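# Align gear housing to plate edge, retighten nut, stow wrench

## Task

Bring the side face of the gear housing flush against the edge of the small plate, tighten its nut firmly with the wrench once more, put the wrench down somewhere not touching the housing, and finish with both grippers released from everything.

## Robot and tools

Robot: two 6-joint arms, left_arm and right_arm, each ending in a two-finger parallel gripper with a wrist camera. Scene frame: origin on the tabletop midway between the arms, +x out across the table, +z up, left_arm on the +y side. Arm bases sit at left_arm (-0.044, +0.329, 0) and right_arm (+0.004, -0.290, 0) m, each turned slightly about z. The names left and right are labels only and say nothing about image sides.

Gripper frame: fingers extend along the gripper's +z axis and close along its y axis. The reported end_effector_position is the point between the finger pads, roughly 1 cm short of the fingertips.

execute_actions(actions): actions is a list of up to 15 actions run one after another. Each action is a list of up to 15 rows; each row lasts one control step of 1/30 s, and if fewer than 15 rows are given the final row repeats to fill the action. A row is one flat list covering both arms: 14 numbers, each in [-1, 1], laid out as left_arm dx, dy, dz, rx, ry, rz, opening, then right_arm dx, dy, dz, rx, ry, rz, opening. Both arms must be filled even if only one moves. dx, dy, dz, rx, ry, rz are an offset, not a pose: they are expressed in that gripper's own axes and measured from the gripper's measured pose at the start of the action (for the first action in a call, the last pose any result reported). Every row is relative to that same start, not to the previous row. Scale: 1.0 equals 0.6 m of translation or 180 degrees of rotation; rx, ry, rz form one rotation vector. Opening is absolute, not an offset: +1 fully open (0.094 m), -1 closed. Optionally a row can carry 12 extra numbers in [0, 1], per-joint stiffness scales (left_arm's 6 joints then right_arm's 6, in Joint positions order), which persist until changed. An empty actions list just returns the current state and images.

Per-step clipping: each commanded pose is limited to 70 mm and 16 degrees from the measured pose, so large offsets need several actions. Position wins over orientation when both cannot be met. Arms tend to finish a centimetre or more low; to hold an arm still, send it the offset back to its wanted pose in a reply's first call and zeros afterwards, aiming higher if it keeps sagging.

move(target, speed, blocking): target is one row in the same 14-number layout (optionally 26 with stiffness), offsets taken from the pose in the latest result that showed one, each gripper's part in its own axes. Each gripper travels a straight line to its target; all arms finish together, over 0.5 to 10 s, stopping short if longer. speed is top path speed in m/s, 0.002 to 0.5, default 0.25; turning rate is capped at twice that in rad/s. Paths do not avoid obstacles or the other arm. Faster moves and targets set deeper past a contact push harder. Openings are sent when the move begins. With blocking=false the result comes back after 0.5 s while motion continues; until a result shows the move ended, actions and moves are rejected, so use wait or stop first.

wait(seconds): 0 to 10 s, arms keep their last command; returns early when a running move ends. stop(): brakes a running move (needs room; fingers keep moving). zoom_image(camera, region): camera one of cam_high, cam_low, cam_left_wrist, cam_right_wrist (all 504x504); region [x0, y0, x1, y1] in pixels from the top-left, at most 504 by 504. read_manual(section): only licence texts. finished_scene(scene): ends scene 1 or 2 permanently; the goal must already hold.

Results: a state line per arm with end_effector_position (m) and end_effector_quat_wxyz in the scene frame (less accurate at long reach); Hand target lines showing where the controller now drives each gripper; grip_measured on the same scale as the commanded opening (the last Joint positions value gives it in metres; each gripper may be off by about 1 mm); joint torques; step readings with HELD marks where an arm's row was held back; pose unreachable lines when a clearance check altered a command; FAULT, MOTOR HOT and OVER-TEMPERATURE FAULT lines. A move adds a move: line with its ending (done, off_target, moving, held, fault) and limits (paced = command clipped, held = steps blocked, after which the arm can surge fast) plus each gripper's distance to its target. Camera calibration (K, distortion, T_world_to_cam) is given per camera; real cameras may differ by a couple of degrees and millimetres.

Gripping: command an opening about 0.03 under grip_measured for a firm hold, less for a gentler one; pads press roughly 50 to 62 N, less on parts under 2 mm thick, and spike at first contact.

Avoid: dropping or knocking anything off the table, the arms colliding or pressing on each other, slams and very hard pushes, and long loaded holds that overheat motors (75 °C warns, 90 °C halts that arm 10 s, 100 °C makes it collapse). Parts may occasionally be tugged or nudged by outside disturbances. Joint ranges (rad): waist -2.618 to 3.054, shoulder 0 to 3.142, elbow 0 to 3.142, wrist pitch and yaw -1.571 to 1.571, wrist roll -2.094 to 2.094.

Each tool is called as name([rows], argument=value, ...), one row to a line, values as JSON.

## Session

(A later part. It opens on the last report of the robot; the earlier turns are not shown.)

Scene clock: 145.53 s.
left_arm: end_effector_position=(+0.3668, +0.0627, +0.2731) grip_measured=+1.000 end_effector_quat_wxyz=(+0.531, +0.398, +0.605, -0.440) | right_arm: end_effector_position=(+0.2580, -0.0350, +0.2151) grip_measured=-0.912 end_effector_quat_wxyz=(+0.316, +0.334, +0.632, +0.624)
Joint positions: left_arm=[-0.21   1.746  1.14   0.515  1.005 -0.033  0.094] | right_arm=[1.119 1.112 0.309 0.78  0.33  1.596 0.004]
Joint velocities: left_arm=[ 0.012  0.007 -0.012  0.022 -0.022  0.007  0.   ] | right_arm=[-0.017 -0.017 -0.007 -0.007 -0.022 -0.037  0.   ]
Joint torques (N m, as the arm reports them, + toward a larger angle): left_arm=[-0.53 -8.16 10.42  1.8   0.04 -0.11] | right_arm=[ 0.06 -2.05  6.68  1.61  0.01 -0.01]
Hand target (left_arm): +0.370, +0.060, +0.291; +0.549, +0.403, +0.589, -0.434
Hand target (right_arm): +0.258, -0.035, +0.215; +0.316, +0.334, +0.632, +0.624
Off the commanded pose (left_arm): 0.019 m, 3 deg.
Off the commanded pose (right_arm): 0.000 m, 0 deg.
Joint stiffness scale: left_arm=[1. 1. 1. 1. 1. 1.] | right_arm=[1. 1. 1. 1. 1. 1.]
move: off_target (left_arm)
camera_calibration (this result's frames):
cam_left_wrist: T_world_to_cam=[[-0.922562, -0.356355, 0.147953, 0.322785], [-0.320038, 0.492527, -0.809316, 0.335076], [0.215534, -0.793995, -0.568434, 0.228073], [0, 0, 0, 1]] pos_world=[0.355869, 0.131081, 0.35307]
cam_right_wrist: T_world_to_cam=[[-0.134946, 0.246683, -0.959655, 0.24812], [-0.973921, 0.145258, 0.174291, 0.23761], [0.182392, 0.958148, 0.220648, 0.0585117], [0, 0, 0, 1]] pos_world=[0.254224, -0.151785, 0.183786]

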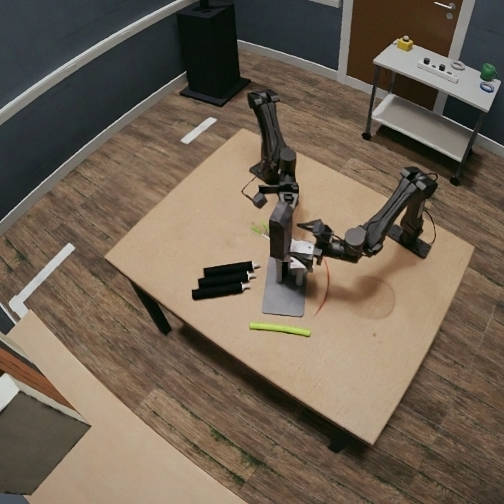

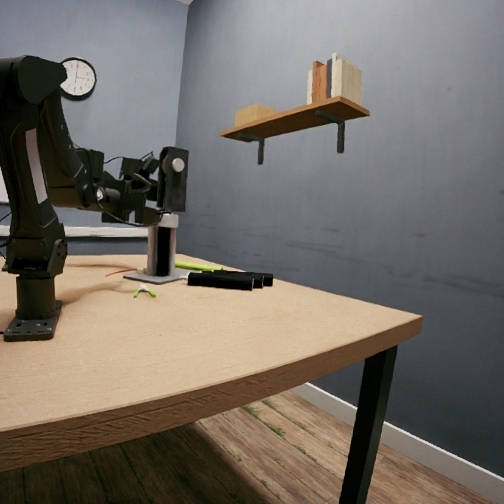

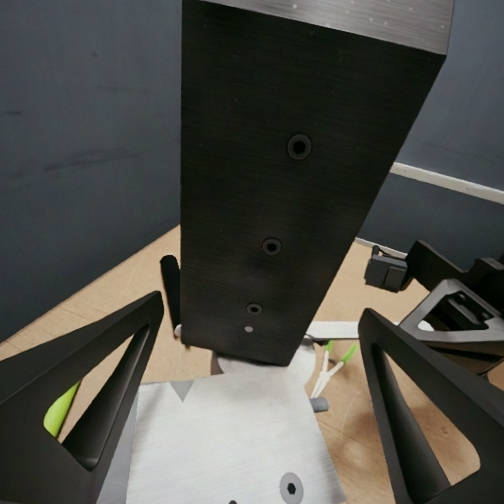

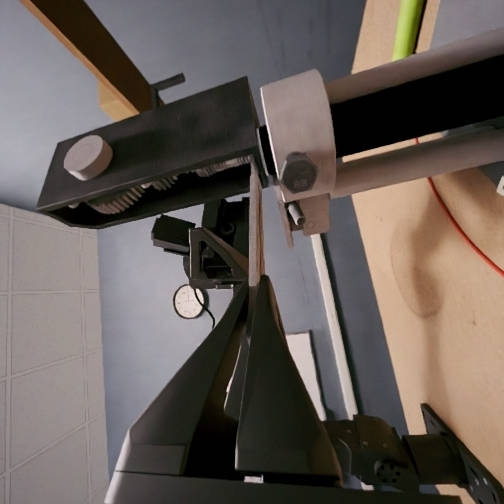

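move(target=[-0.03,0.012,0.02,0,-0.015,0.045,1,0,0,0,0,0,0,-1], speed=0.05)

move(target=[-0.03,0.004,0.065,0,-0.01,0.01,1,0,0,0,0,0,0,-1], speed=0.03)

Scene clock: 147.40 s.
left_arm: end_effector_position=(+0.3762, +0.0572, +0.2734) grip_measured=+1.000 end_effector_quat_wxyz=(+0.558, +0.420, +0.581, -0.418) | right_arm: end_effector_position=(+0.2580, -0.0350, +0.2151) grip_measured=-0.912 end_effector_quat_wxyz=(+0.316, +0.334, +0.632, +0.624)
Joint positions: left_arm=[-0.218  1.789  1.167  0.57   0.995  0.026  0.094] | right_arm=[1.119 1.112 0.309 0.78  0.33  1.596 0.004]
Joint velocities: left_arm=[-0.002 -0.002 -0.007 -0.037 -0.066  0.037  0.   ] | right_arm=[ 0.002  0.012  0.012 -0.051 -0.007  0.022 -0.   ]
Joint torques (N m, as the arm reports them, + toward a larger angle): left_arm=[-0.61 -8.27 10.2   1.84  0.06  0.05] | right_arm=[ 0.07 -2.07  6.66  1.62  0.02 -0.01]
Hand target (left_arm): +0.379, +0.054, +0.290; +0.575, +0.429, +0.563, -0.410
Hand target (right_arm): +0.258, -0.035, +0.215; +0.316, +0.334, +0.632, +0.624
Off the commanded pose (left_arm): 0.017 m, 3 deg.
Off the commanded pose (right_arm): 0.000 m, 0 deg.
Joint stiffness scale: left_arm=[1. 1. 1. 1. 1. 1.] | right_arm=[1. 1. 1. 1. 1. 1.]
move: off_target (left_arm)
camera_calibration (this result's frames):
cam_left_wrist: T_world_to_cam=[[-0.932152, -0.357491, 0.0573872, 0.357911], [-0.242586, 0.498986, -0.831964, 0.317685], [0.268784, -0.789438, -0.551854, 0.197042], [0, 0, 0, 1]] pos_world=[0.357732, 0.124982, 0.352501]
cam_right_wrist: T_world_to_cam=[[-0.134946, 0.246683, -0.959655, 0.24812], [-0.973921, 0.145258, 0.174291, 0.23761], [0.182392, 0.958148, 0.220648, 0.0585117], [0, 0, 0, 1]] pos_world=[0.254224, -0.151785, 0.183786]

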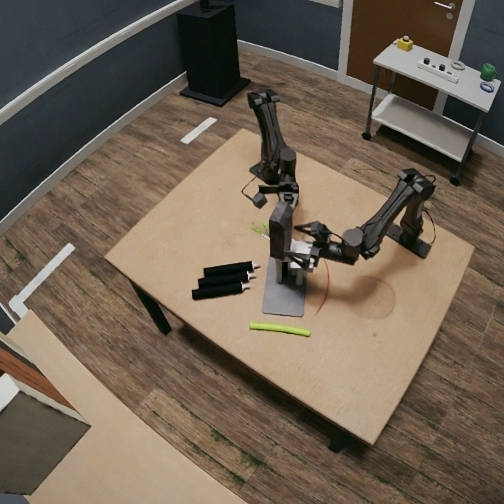

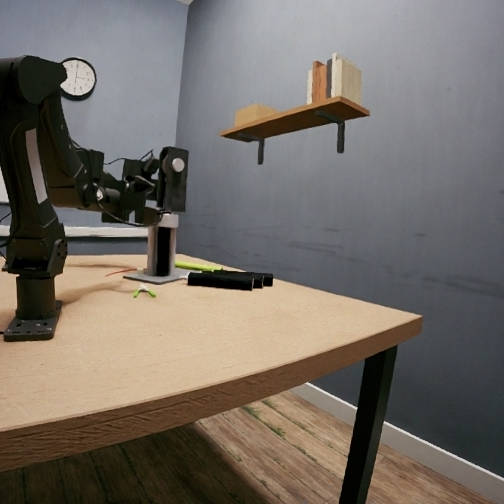

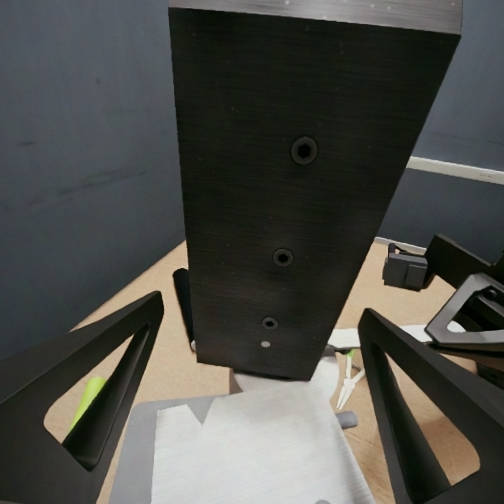

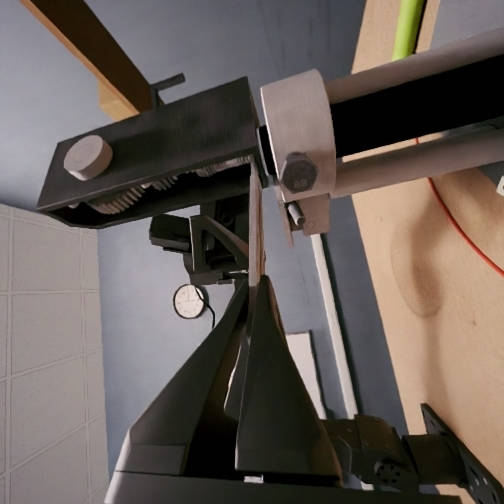

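Scene clock: 149.10 s.
left_arm: end_effector_position=(+0.3874, +0.0242, +0.2739) grip_measured=+1.000 end_effector_quat_wxyz=(+0.560, +0.419, +0.579, -0.419) | right_arm: end_effector_position=(+0.2580, -0.0350, +0.2151) grip_measured=-0.912 end_effector_quat_wxyz=(+0.316, +0.334, +0.632, +0.624)
Joint positions: left_arm=[-0.29   1.865  1.257  0.57   0.924  0.014  0.094] | right_arm=[1.119 1.112 0.309 0.78  0.33  1.596 0.004]
Joint velocities: left_arm=[ 0.007 -0.007  0.007 -0.022 -0.022 -0.051  0.   ] | right_arm=[-0.012  0.002  0.002  0.037  0.022 -0.022 -0.   ]
Joint torques (N m, as the arm reports them, + toward a larger angle): left_arm=[-0.43 -9.22 10.44  1.75  0.01 -0.07] | right_arm=[ 0.09 -2.08  6.62  1.63  0.03 -0.02]
Hand target (left_arm): +0.390, +0.021, +0.290; +0.573, +0.422, +0.566, -0.416
Hand target (right_arm): +0.258, -0.035, +0.215; +0.316, +0.334, +0.632, +0.624
Off the commanded pose (left_arm): 0.017 m, 2 deg.
Off the commanded pose (right_arm): 0.000 m, 0 deg.
Joint stiffness scale: left_arm=[1. 1. 1. 1. 1. 1.] | right_arm=[1. 1. 1. 1. 1. 1.]
move: off_target (left_arm)
camera_calibration (this result's frames):
cam_left_wrist: T_world_to_cam=[[-0.93267, -0.356359, 0.0559875, 0.357101], [-0.239245, 0.494914, -0.835357, 0.33706], [0.269978, -0.792508, -0.546848, 0.16646], [0, 0, 0, 1]] pos_world=[0.368757, 0.0923611, 0.352601]
cam_right_wrist: T_world_to_cam=[[-0.134946, 0.246683, -0.959655, 0.24812], [-0.973921, 0.145258, 0.174291, 0.23761], [0.182392, 0.958148, 0.220648, 0.0585117], [0, 0, 0, 1]] pos_world=[0.254224, -0.151785, 0.183786]

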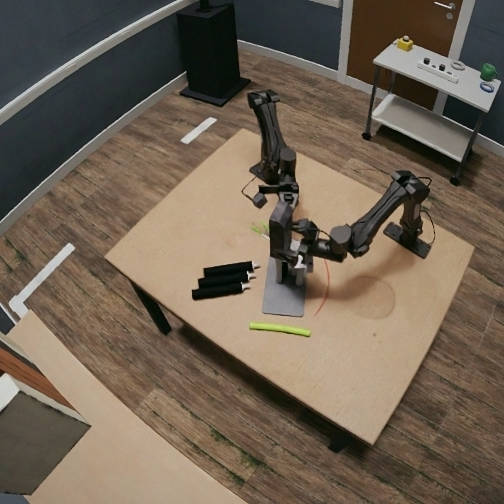

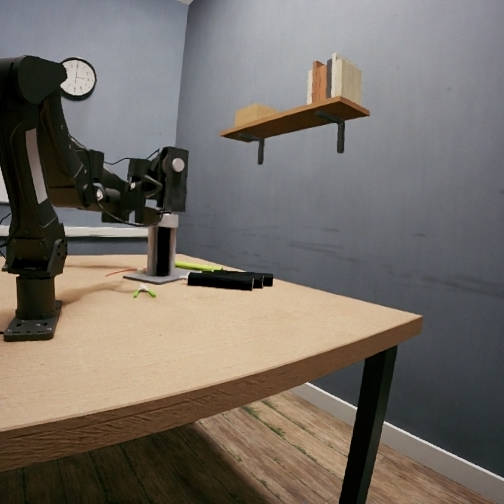

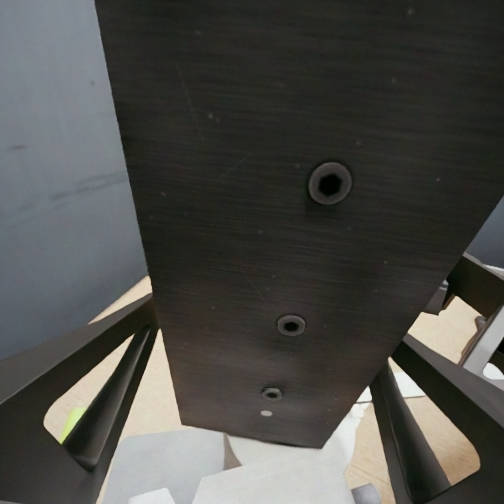

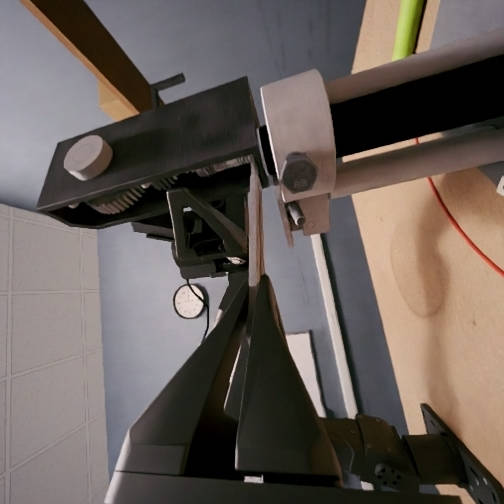

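move(target=[-0.028,-0.008,0.035,0,-0.005,0,1,0,0,0,0,0,0,-1], speed=0.03)

move(target=[-0.01,0,0,0,0,0,0.5,0,0,0,0,0,0,-1])

Scene clock: 150.43 s.
left_arm: end_effector_position=(+0.3866, +0.0064, +0.2773) grip_measured=+1.000 end_effector_quat_wxyz=(+0.555, +0.415, +0.583, -0.423) | right_arm: end_effector_position=(+0.2580, -0.0350, +0.2151) grip_measured=-0.912 end_effector_quat_wxyz=(+0.316, +0.334, +0.632, +0.624)
Joint positions: left_arm=[-0.331  1.88   1.293  0.548  0.883 -0.003  0.094] | right_arm=[1.119 1.112 0.309 0.78  0.33  1.596 0.004]
Joint velocities: left_arm=[ 0.002  0.032  0.012  0.125  0.007 -0.007  0.   ] | right_arm=[ 0.002 -0.007  0.007 -0.037  0.081 -0.007 -0.   ]
Joint torques (N m, as the arm reports them, + toward a larger angle): left_arm=[-0.54 -9.29 10.47  1.74  0.   -0.07] | right_arm=[ 0.05 -2.08  6.61  1.64  0.01  0.01]
Hand target (left_arm): +0.389, +0.003, +0.291; +0.564, +0.416, +0.575, -0.422
Hand target (right_arm): +0.258, -0.035, +0.215; +0.316, +0.334, +0.632, +0.624
Off the commanded pose (left_arm): 0.014 m, 1 deg.
Off the commanded pose (right_arm): 0.000 m, 0 deg.
Joint stiffness scale: left_arm=[1. 1. 1. 1. 1. 1.] | right_arm=[1. 1. 1. 1. 1. 1.]
move: off_target (left_arm)
camera_calibration (this result's frames):
cam_left_wrist: T_world_to_cam=[[-0.931453, -0.356511, 0.0727731, 0.344705], [-0.253505, 0.492364, -0.832654, 0.353262], [0.26102, -0.794026, -0.548991, 0.158576], [0, 0, 0, 1]] pos_world=[0.369239, 0.0748718, 0.356117]
cam_right_wrist: T_world_to_cam=[[-0.134946, 0.246683, -0.959655, 0.24812], [-0.973921, 0.145258, 0.174291, 0.23761], [0.182392, 0.958148, 0.220648, 0.0585117], [0, 0, 0, 1]] pos_world=[0.254224, -0.151785, 0.183786]

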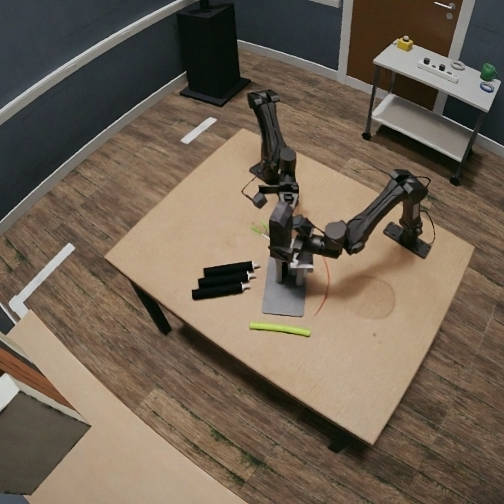

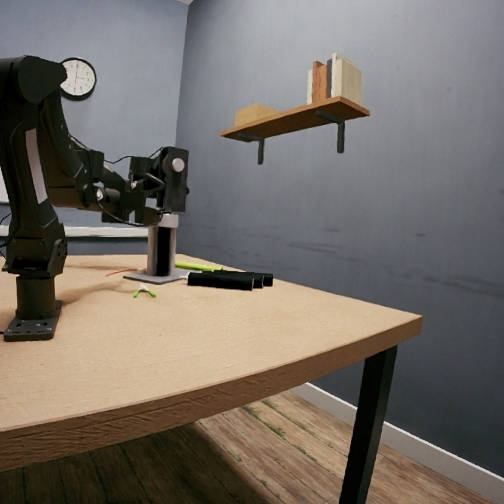

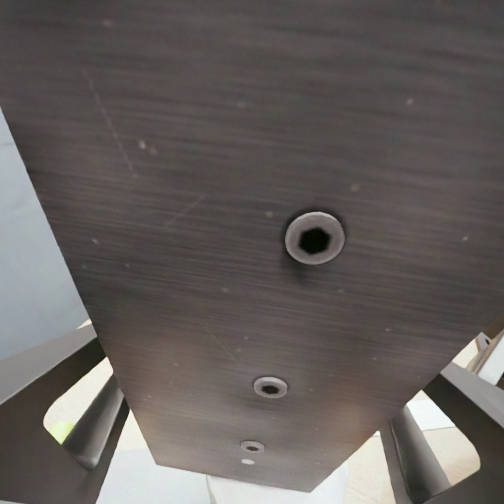

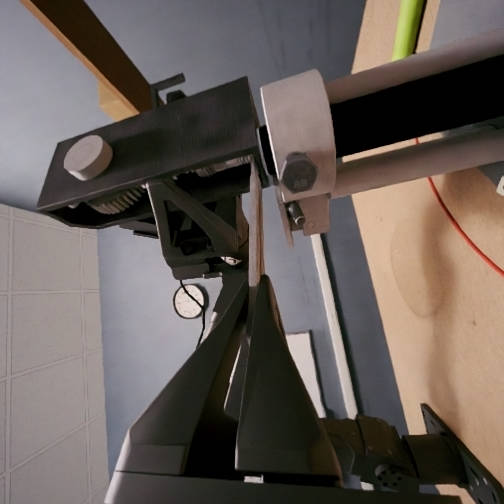

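Scene clock: 151.13 s.
left_arm: end_effector_position=(+0.3881, +0.0069, +0.2766) grip_measured=+0.615 end_effector_quat_wxyz=(+0.559, +0.416, +0.582, -0.420) | right_arm: end_effector_position=(+0.2580, -0.0350, +0.2152) grip_measured=-0.912 end_effector_quat_wxyz=(+0.316, +0.334, +0.632, +0.624)
Joint positions: left_arm=[-0.33   1.883  1.293  0.552  0.879  0.005  0.076] | right_arm=[1.119 1.112 0.309 0.781 0.33  1.596 0.004]
Joint velocities: left_arm=[ 0.002 -0.012 -0.007  0.022 -0.007 -0.022  0.   ] | right_arm=[-0.007 -0.012 -0.017 -0.037  0.022  0.007  0.001]
Joint torques (N m, as the arm reports them, + toward a larger angle): left_arm=[ -0.13 -10.15   8.65   1.49   0.09  -0.1 ] | right_arm=[ 0.08 -2.04  6.66  1.62  0.01  0.  ]
Hand target (left_arm): +0.387, +0.006, +0.283; +0.556, +0.415, +0.583, -0.423
Hand target (right_arm): +0.258, -0.035, +0.215; +0.316, +0.334, +0.632, +0.624
Off the commanded pose (left_arm): 0.007 m, 1 deg.
Off the commanded pose (right_arm): 0.000 m, 0 deg.
Joint stiffness scale: left_arm=[1. 1. 1. 1. 1. 1.] | right_arm=[1. 1. 1. 1. 1. 1.]
move: done
camera_calibration (this result's frames):
cam_left_wrist: T_world_to_cam=[[-0.930312, -0.361079, 0.0643494, 0.348249], [-0.248874, 0.492603, -0.833909, 0.35135], [0.269408, -0.79181, -0.548138, 0.15469], [0, 0, 0, 1]] pos_world=[0.369747, 0.0751542, 0.355375]
cam_right_wrist: T_world_to_cam=[[-0.134732, 0.24698, -0.959608, 0.248153], [-0.97396, 0.145204, 0.174119, 0.23764], [0.182343, 0.95808, 0.220985, 0.0584274], [0, 0, 0, 1]] pos_world=[0.254232, -0.151773, 0.18384]

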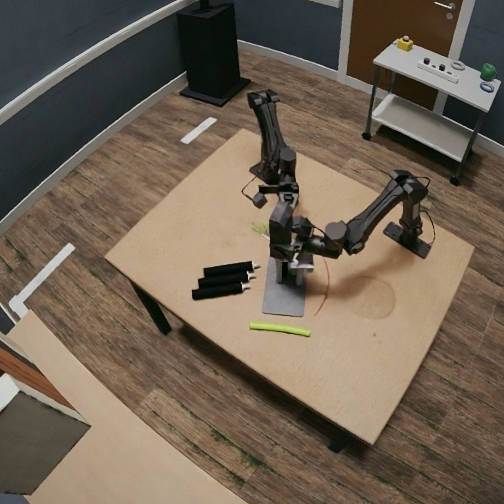

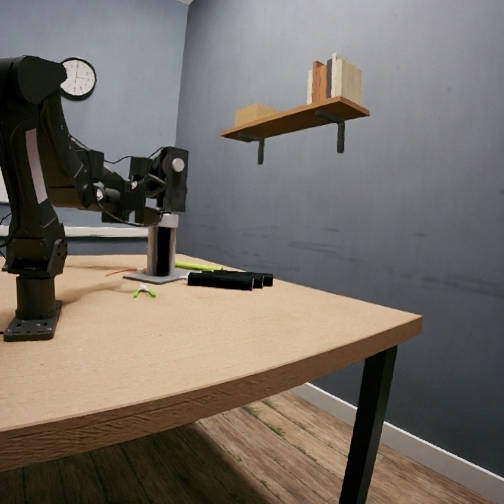

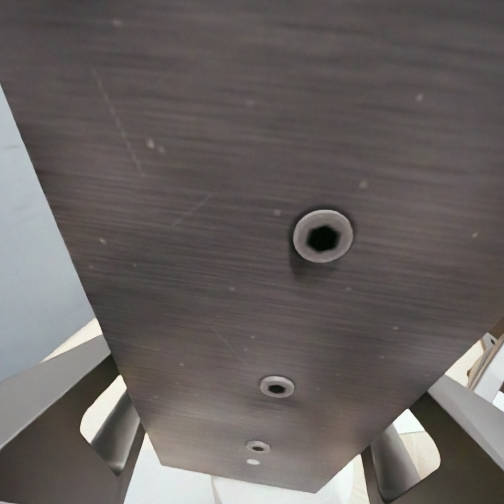

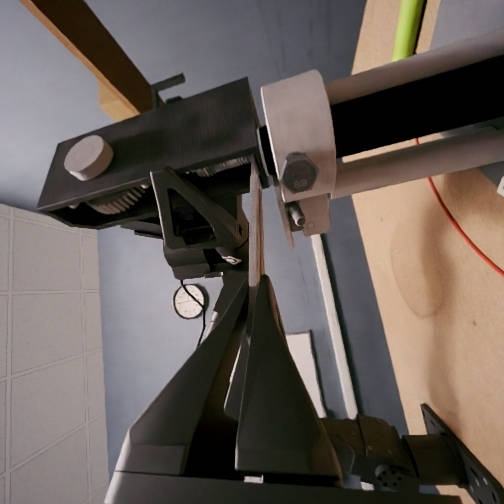

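move(target=[0.02,0,-0.005,0.03,0,0,0.5,-0.09,-0.01,-0.016,0.006,-0.04,0,-1], speed=0.02)

Scene clock: 154.60 s.
left_arm: end_effector_position=(+0.3880, +0.0067, +0.2752) grip_measured=+0.587 end_effector_quat_wxyz=(+0.566, +0.429, +0.559, -0.428) | right_arm: end_effector_position=(+0.2601, -0.0403, +0.2159) grip_measured=-0.912 end_effector_quat_wxyz=(+0.288, +0.309, +0.646, +0.636)
Joint positions: left_arm=[-0.321  1.915  1.293  0.633  0.926 -0.002  0.075] | right_arm=[1.013 1.067 0.296 0.745 0.142 1.595 0.004]
Joint velocities: left_arm=[ 0.017 -0.017 -0.007 -0.081 -0.11   0.007 -0.   ] | right_arm=[-0.022 -0.012 -0.017 -0.051 -0.022 -0.037 -0.   ]
Joint torques (N m, as the arm reports them, + toward a larger angle): left_arm=[ 1.96 -7.76  8.96  1.33  0.78  0.02] | right_arm=[-4.46 -4.93  3.84  1.41  1.83 -0.01]
Hand target (left_arm): +0.387, +0.010, +0.265; +0.540, +0.439, +0.562, -0.447
Hand target (right_arm): +0.279, -0.082, +0.209; +0.351, +0.371, +0.617, +0.598
Off the commanded pose (left_arm): 0.011 m, 4 deg.
Off the commanded pose (right_arm): 0.050 m, 12 deg.
Joint stiffness scale: left_arm=[1. 1. 1. 1. 1. 1.] | right_arm=[1. 1. 1. 1. 1. 1.]
move: off_target (left_arm, right_arm)
camera_calibration (this result's frames):
cam_left_wrist: T_world_to_cam=[[-0.945166, -0.324688, 0.0352133, 0.361671], [-0.197965, 0.483821, -0.852483, 0.33565], [0.259754, -0.812708, -0.521568, 0.150346], [0, 0, 0, 1]] pos_world=[0.369233, 0.0772235, 0.351816]
cam_right_wrist: T_world_to_cam=[[-0.15919, 0.234941, -0.958885, 0.25612], [-0.9818, 0.0642202, 0.178729, 0.238152], [0.103571, 0.969886, 0.220442, 0.0840241], [0, 0, 0, 1]] pos_world=[0.265887, -0.156961, 0.184503]

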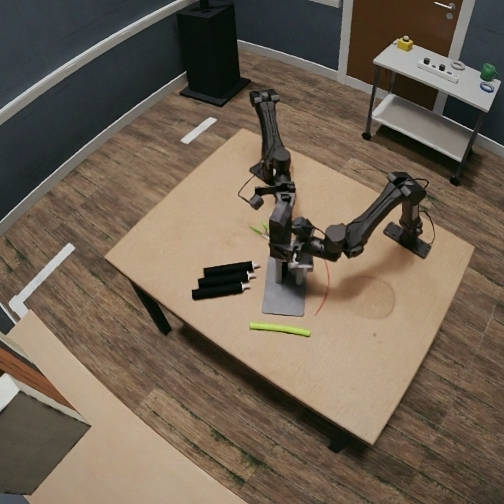

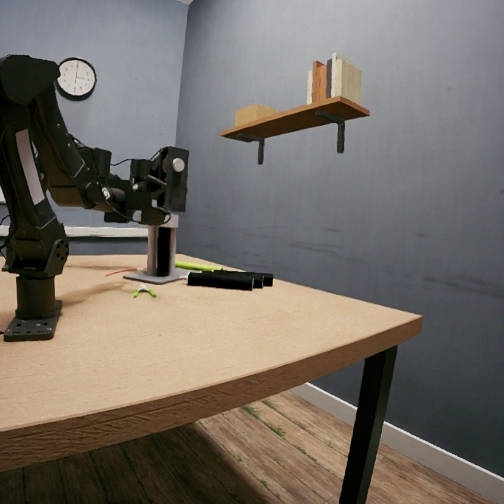

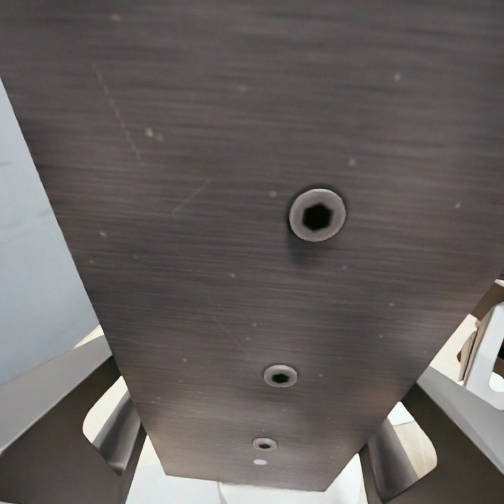

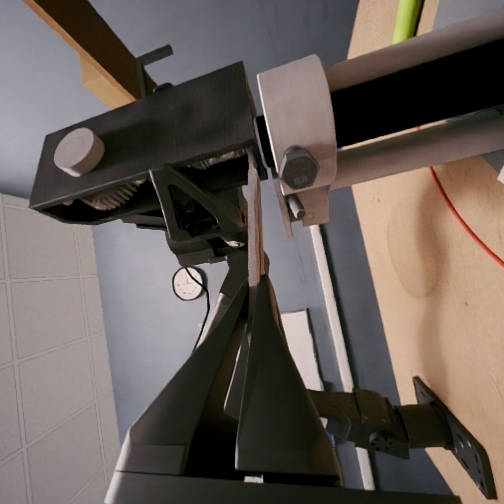

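move(target=[0.01,0,0,0,0,0,0.5,0.004,0,0,0,0,0,-1])

move(target=[0.01,0,0,0,0,0,0.5,0,0.01,0,0,0.3,0,-0.9], speed=0.08)

Scene clock: 155.47 s.
left_arm: end_effector_position=(+0.3881, +0.0065, +0.2761) grip_measured=+0.587 end_effector_quat_wxyz=(+0.568, +0.429, +0.558, -0.428) | right_arm: end_effector_position=(+0.2589, -0.0387, +0.2158) grip_measured=-0.912 end_effector_quat_wxyz=(+0.286, +0.307, +0.647, +0.637)
Joint positions: left_arm=[-0.321  1.915  1.293  0.638  0.924 -0.004  0.075] | right_arm=[1.018 1.069 0.296 0.748 0.14  1.595 0.004]
Joint velocities: left_arm=[-0.007 -0.007  0.012 -0.022  0.022  0.022  0.001] | right_arm=[-0.002 -0.002 -0.007  0.022  0.037 -0.007 -0.   ]
Joint torques (N m, as the arm reports them, + toward a larger angle): left_arm=[-0.07 -8.88  6.04  1.83  0.03  0.03] | right_arm=[ 0.94 -1.87  6.84  1.64  0.18  0.02]
Hand target (left_arm): +0.388, +0.007, +0.269; +0.566, +0.429, +0.559, -0.428
Hand target (right_arm): +0.259, -0.039, +0.216; +0.288, +0.309, +0.646, +0.636
Off the commanded pose (left_arm): 0.007 m, 0 deg.
Off the commanded pose (right_arm): 0.000 m, 0 deg.
Joint stiffness scale: left_arm=[1. 1. 1. 1. 1. 1.] | right_arm=[1. 1. 1. 1. 1. 1.]
move: done
camera_calibration (this result's frames):
cam_left_wrist: T_world_to_cam=[[-0.944781, -0.326029, 0.0330798, 0.362144], [-0.196033, 0.481392, -0.854302, 0.336362], [0.262603, -0.813613, -0.518722, 0.148746], [0, 0, 0, 1]] pos_world=[0.369024, 0.0771692, 0.352533]
cam_right_wrist: T_world_to_cam=[[-0.160598, 0.234153, -0.958843, 0.255783], [-0.982255, 0.05742, 0.178542, 0.236702], [0.096863, 0.970503, 0.220777, 0.0842821], [0, 0, 0, 1]] pos_world=[0.265416, -0.15528, 0.184387]

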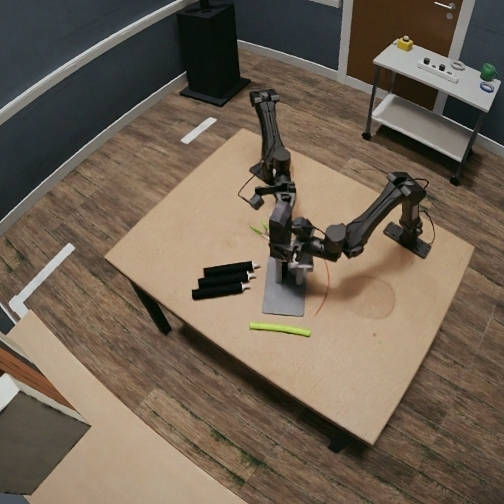

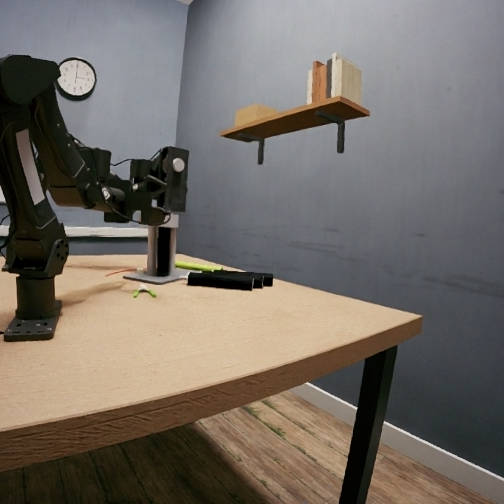

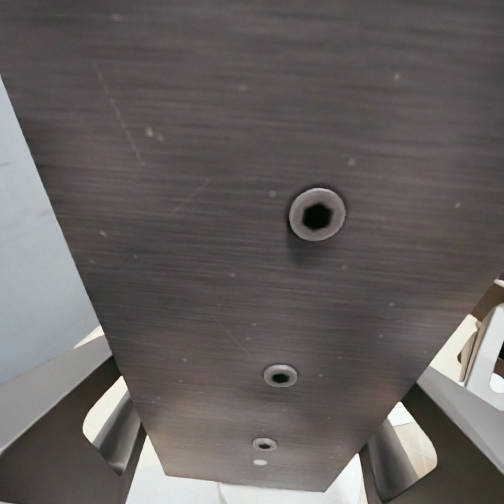

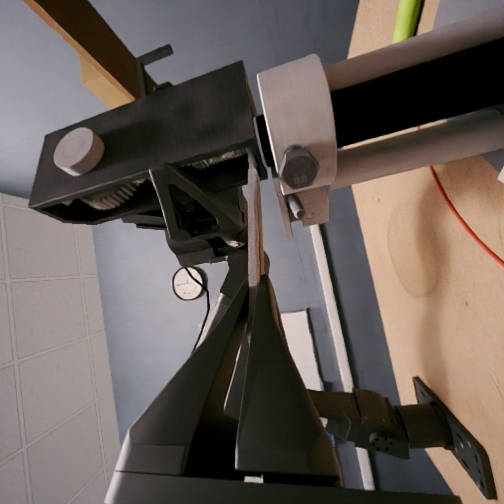

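Scene clock: 161.63 s.
left_arm: end_effector_position=(+0.3881, +0.0065, +0.2763) grip_measured=+0.587 end_effector_quat_wxyz=(+0.568, +0.429, +0.558, -0.428) | right_arm: end_effector_position=(+0.2563, -0.0351, +0.2168) grip_measured=-0.895 end_effector_quat_wxyz=(-0.041, -0.004, +0.713, +0.700)
Joint positions: left_arm=[-0.321  1.915  1.293  0.639  0.924 -0.004  0.075] | right_arm=[ 0.453  1.522  0.608  0.84  -1.353  1.551  0.005]
Joint velocities: left_arm=[ 0.002 -0.002 -0.002 -0.066 -0.037 -0.081  0.001] | right_arm=[ 0.012 -0.002  0.002  0.081 -0.037 -0.051 -0.001]
Joint torques (N m, as the arm reports them, + toward a larger angle): left_arm=[-0.12 -8.85  6.02  1.86  0.01  0.  ] | right_arm=[-0.54 -4.06  7.74  1.06 -0.27 -0.1 ]
Hand target (left_arm): +0.388, +0.006, +0.270; +0.567, +0.429, +0.558, -0.427
Hand target (right_arm): +0.259, -0.035, +0.221; -0.038, -0.016, +0.712, +0.701
Off the commanded pose (left_arm): 0.006 m, 0 deg.
Off the commanded pose (right_arm): 0.007 m, 2 deg.
Joint stiffness scale: left_arm=[1. 1. 1. 1. 1. 1.] | right_arm=[1. 1. 1. 1. 1. 1.]
move: done
camera_calibration (this result's frames):
cam_left_wrist: T_world_to_cam=[[-0.944793, -0.326013, 0.0328814, 0.362198], [-0.195739, 0.481066, -0.854553, 0.336435], [0.262778, -0.813812, -0.518322, 0.14864], [0, 0, 0, 1]] pos_world=[0.368996, 0.0771992, 0.352636]
cam_right_wrist: T_world_to_cam=[[-0.314944, 0.0180157, -0.948939, 0.285242], [-0.628579, -0.753078, 0.194323, 0.111276], [-0.711125, 0.657684, 0.248502, 0.27096], [0, 0, 0, 1]] pos_world=[0.352468, -0.0995457, 0.181719]

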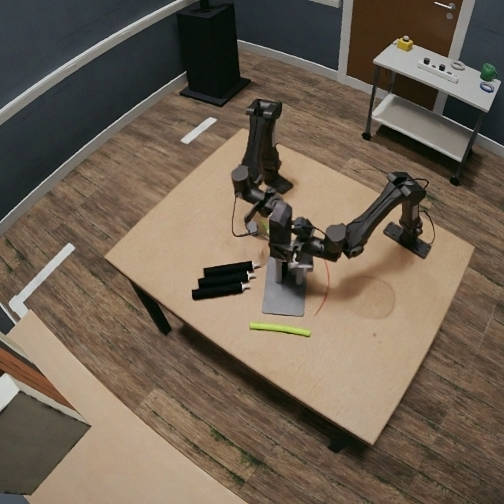

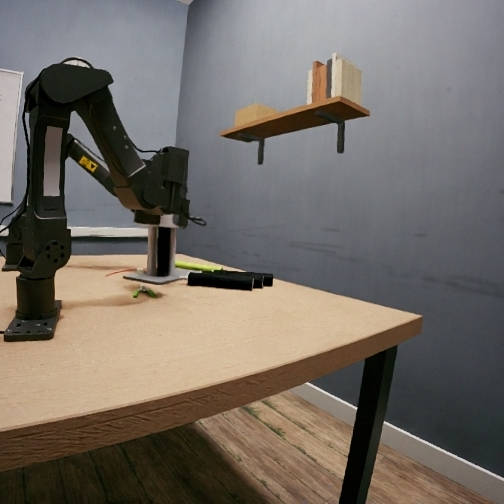

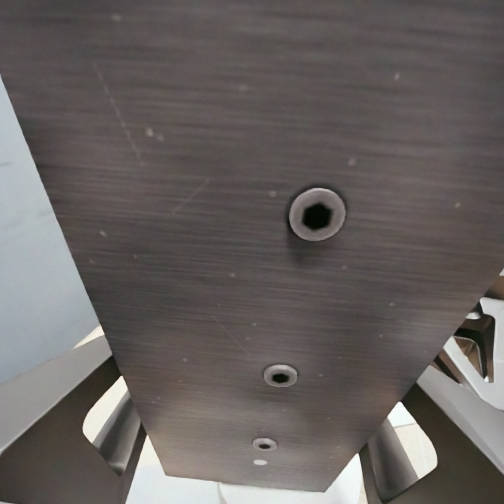

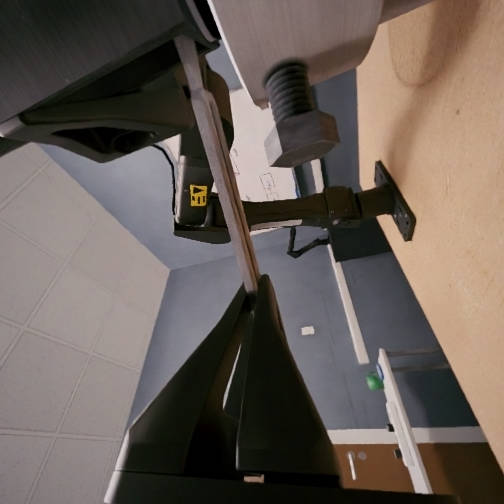

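move(target=[0.01,0,0,0,0,0,0.5,-0.005,0.003,0.015,0,0,0,-0.88], speed=0.02)

move(target=[0.01,0,0,0,0,0,0.5,0,0,0,0,0,0,-1])

move(target=[0.02,0,-0.008,0.035,0,0,0.5,-0.035,-0.004,-0.05,0,0,0,-1], speed=0.015)

Scene clock: 162.50 s.
left_arm: end_effector_position=(+0.3881, +0.0065, +0.2763) grip_measured=+0.587 end_effector_quat_wxyz=(+0.568, +0.429, +0.558, -0.428) | right_arm: end_effector_position=(+0.2532, -0.0295, +0.2166) grip_measured=-0.881 end_effector_quat_wxyz=(-0.048, -0.002, +0.713, +0.699)
Joint positions: left_arm=[-0.321  1.915  1.293  0.639  0.924 -0.004  0.075] | right_arm=[ 0.475  1.522  0.608  0.839 -1.339  1.564  0.006]
Joint velocities: left_arm=[-0.007 -0.022 -0.002  0.007 -0.007 -0.081 -0.   ] | right_arm=[-0.012  0.007 -0.007  0.022 -0.022  0.022 -0.   ]
Joint torques (N m, as the arm reports them, + toward a larger angle): left_arm=[-0.06 -8.84  5.97  1.87  0.04  0.02] | right_arm=[ 0.79 -3.71  7.31  1.21  0.1   0.02]
Hand target (left_arm): +0.388, +0.006, +0.270; +0.568, +0.429, +0.558, -0.427
Hand target (right_arm): +0.259, -0.026, +0.218; -0.041, -0.004, +0.713, +0.700
Off the commanded pose (left_arm): 0.006 m, 0 deg.
Off the commanded pose (right_arm): 0.007 m, 1 deg.
Joint stiffness scale: left_arm=[1. 1. 1. 1. 1. 1.] | right_arm=[1. 1. 1. 1. 1. 1.]
move: done
camera_calibration (this result's frames):
cam_left_wrist: T_world_to_cam=[[-0.944793, -0.326013, 0.0328814, 0.362198], [-0.195739, 0.481066, -0.854553, 0.336435], [0.262778, -0.813812, -0.518322, 0.14864], [0, 0, 0, 1]] pos_world=[0.368996, 0.0771992, 0.352636]
cam_right_wrist: T_world_to_cam=[[-0.327, 0.0136767, -0.944925, 0.286054], [-0.620432, -0.757333, 0.203744, 0.109405], [-0.712836, 0.652886, 0.256133, 0.263775], [0, 0, 0, 1]] pos_world=[0.349446, -0.0932713, 0.180447]

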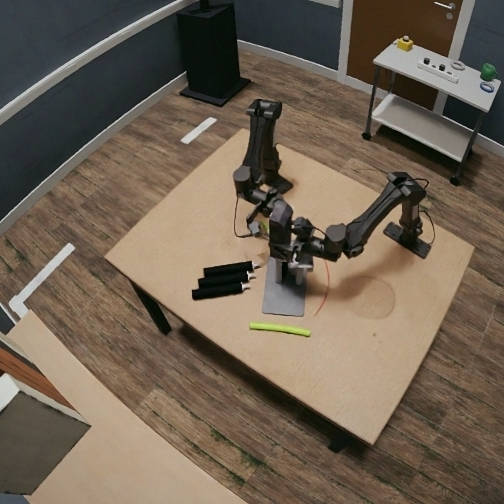

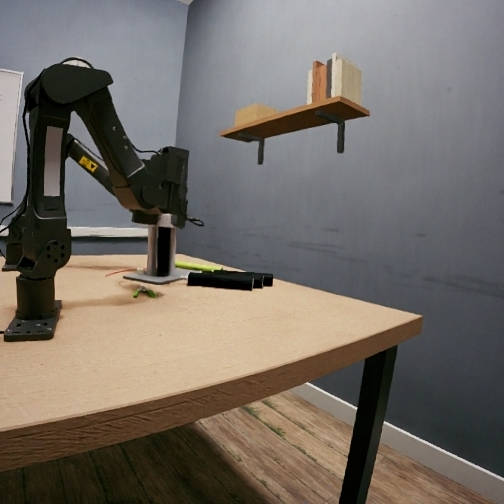

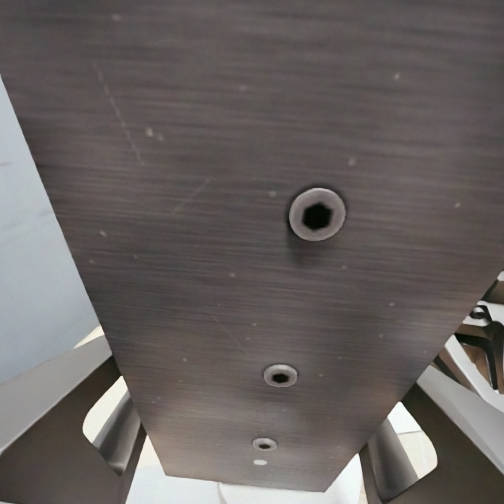

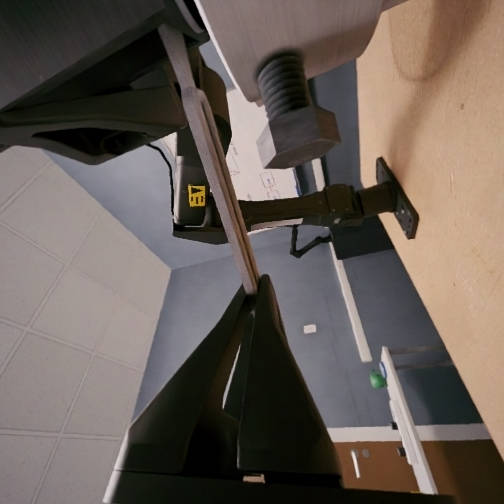

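Scene clock: 163.20 s.
left_arm: end_effector_position=(+0.3881, +0.0065, +0.2763) grip_measured=+0.587 end_effector_quat_wxyz=(+0.568, +0.429, +0.558, -0.428) | right_arm: end_effector_position=(+0.2533, -0.0295, +0.2171) grip_measured=-0.910 end_effector_quat_wxyz=(-0.046, -0.004, +0.713, +0.700)
Joint positions: left_arm=[-0.321  1.915  1.293  0.639  0.924 -0.004  0.075] | right_arm=[ 0.475  1.522  0.608  0.844 -1.339  1.562  0.004]
Joint velocities: left_arm=[-0.002  0.002  0.007  0.022  0.007 -0.037 -0.   ] | right_arm=[-0.012  0.002  0.017 -0.051  0.022  0.007  0.001]
Joint torques (N m, as the arm reports them, + toward a larger angle): left_arm=[-0.06 -8.89  5.93  1.86  0.04  0.  ] | right_arm=[ 0.   -4.71  5.75  1.1  -0.05  0.  ]
Hand target (left_arm): +0.388, +0.006, +0.270; +0.568, +0.429, +0.558, -0.427
Hand target (right_arm): +0.253, -0.029, +0.217; -0.048, -0.002, +0.713, +0.699
Off the commanded pose (left_arm): 0.006 m, 0 deg.
Off the commanded pose (right_arm): 0.001 m, 0 deg.
Joint stiffness scale: left_arm=[1. 1. 1. 1. 1. 1.] | right_arm=[1. 1. 1. 1. 1. 1.]
move: done
camera_calibration (this result's frames):
cam_left_wrist: T_world_to_cam=[[-0.944793, -0.326013, 0.0328814, 0.362198], [-0.195739, 0.481066, -0.854553, 0.336435], [0.262778, -0.813812, -0.518322, 0.14864], [0, 0, 0, 1]] pos_world=[0.368996, 0.0771992, 0.352636]
cam_right_wrist: T_world_to_cam=[[-0.321083, 0.0151718, -0.946929, 0.285568], [-0.621671, -0.757668, 0.198656, 0.110735], [-0.714444, 0.652464, 0.252707, 0.264793], [0, 0, 0, 1]] pos_world=[0.349711, -0.0931997, 0.181499]

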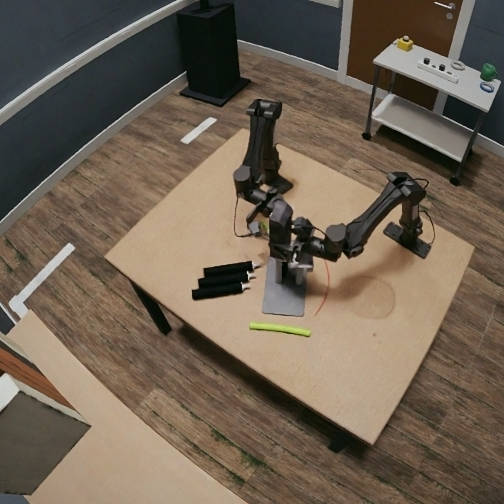

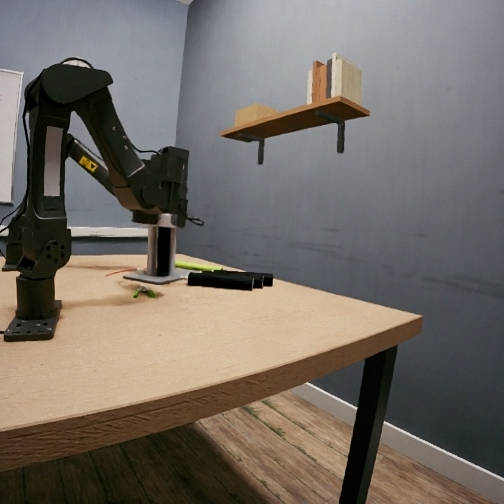

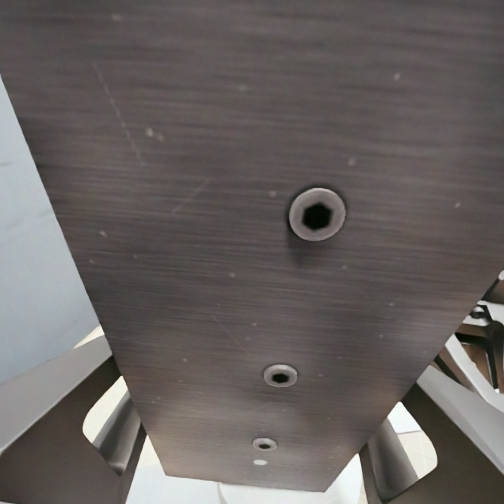

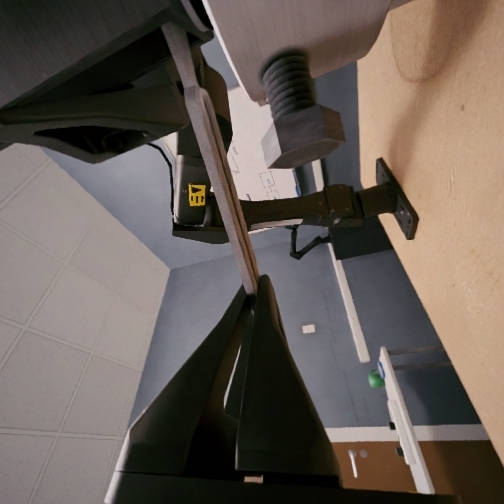

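Scene clock: 167.10 s.
left_arm: end_effector_position=(+0.3884, +0.0061, +0.2752) grip_measured=+0.584 end_effector_quat_wxyz=(+0.570, +0.434, +0.542, -0.440) | right_arm: end_effector_position=(+0.2563, -0.0409, +0.2145) grip_measured=-0.910 end_effector_quat_wxyz=(-0.063, -0.031, +0.710, +0.700)
Joint positions: left_arm=[-0.314  1.946  1.298  0.711  0.962 -0.035  0.074] | right_arm=[ 0.426  1.57   0.644  0.837 -1.449  1.527  0.004]
Joint velocities: left_arm=[-0.002 -0.012  0.002 -0.037 -0.051 -0.022  0.   ] | right_arm=[-0.002  0.012  0.002 -0.007 -0.051 -0.037 -0.001]
Joint torques (N m, as the arm reports them, + toward a larger angle): left_arm=[ 2.71 -7.26  9.47  1.39  1.1   0.19] | right_arm=[-6.79 -4.17  7.18  0.81 -0.13 -0.05]
Hand target (left_arm): +0.387, +0.012, +0.265; +0.546, +0.456, +0.534, -0.458
Hand target (right_arm): +0.276, -0.057, +0.214; -0.046, -0.004, +0.712, +0.701
Off the commanded pose (left_arm): 0.012 m, 5 deg.
Off the commanded pose (right_arm): 0.026 m, 4 deg.
Joint stiffness scale: left_arm=[1. 1. 1. 1. 1. 1.] | right_arm=[1. 1. 1. 1. 1. 1.]
move: off_target (left_arm, right_arm)
camera_calibration (this result's frames):
cam_left_wrist: T_world_to_cam=[[-0.955025, -0.295318, 0.0267357, 0.367904], [-0.168695, 0.466955, -0.868041, 0.329033], [0.243864, -0.83351, -0.495773, 0.148952], [0, 0, 0, 1]] pos_world=[0.37054, 0.0791584, 0.349624]
cam_right_wrist: T_world_to_cam=[[-0.308858, 0.00210004, -0.951106, 0.281487], [-0.576437, -0.795824, 0.185432, 0.0941371], [-0.756523, 0.605525, 0.247007, 0.285163], [0, 0, 0, 1]] pos_world=[0.356936, -0.0983478, 0.179831]

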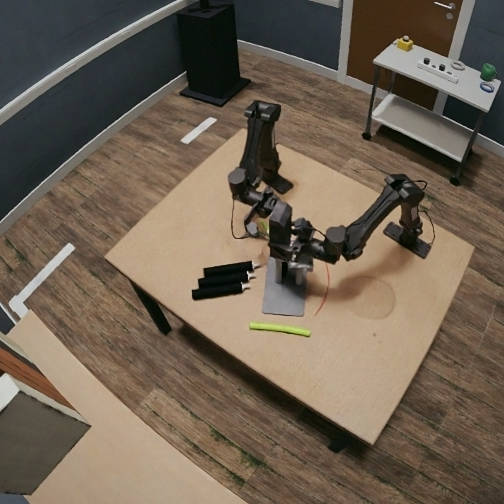

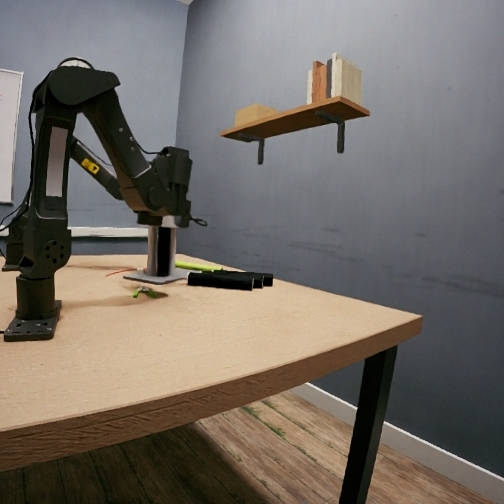

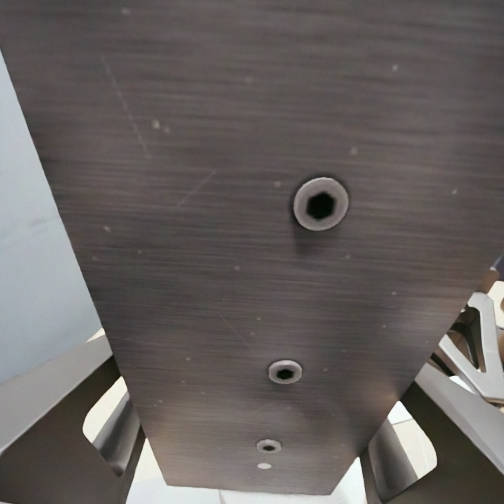

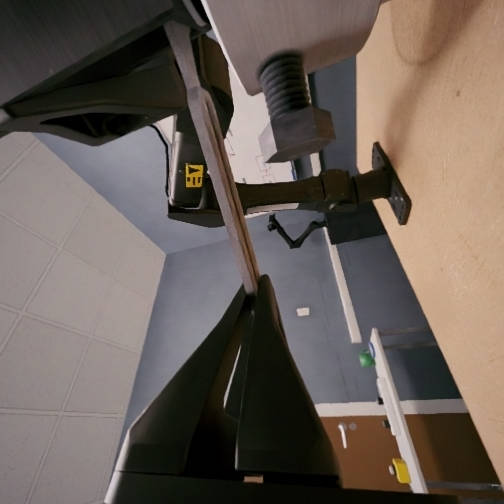

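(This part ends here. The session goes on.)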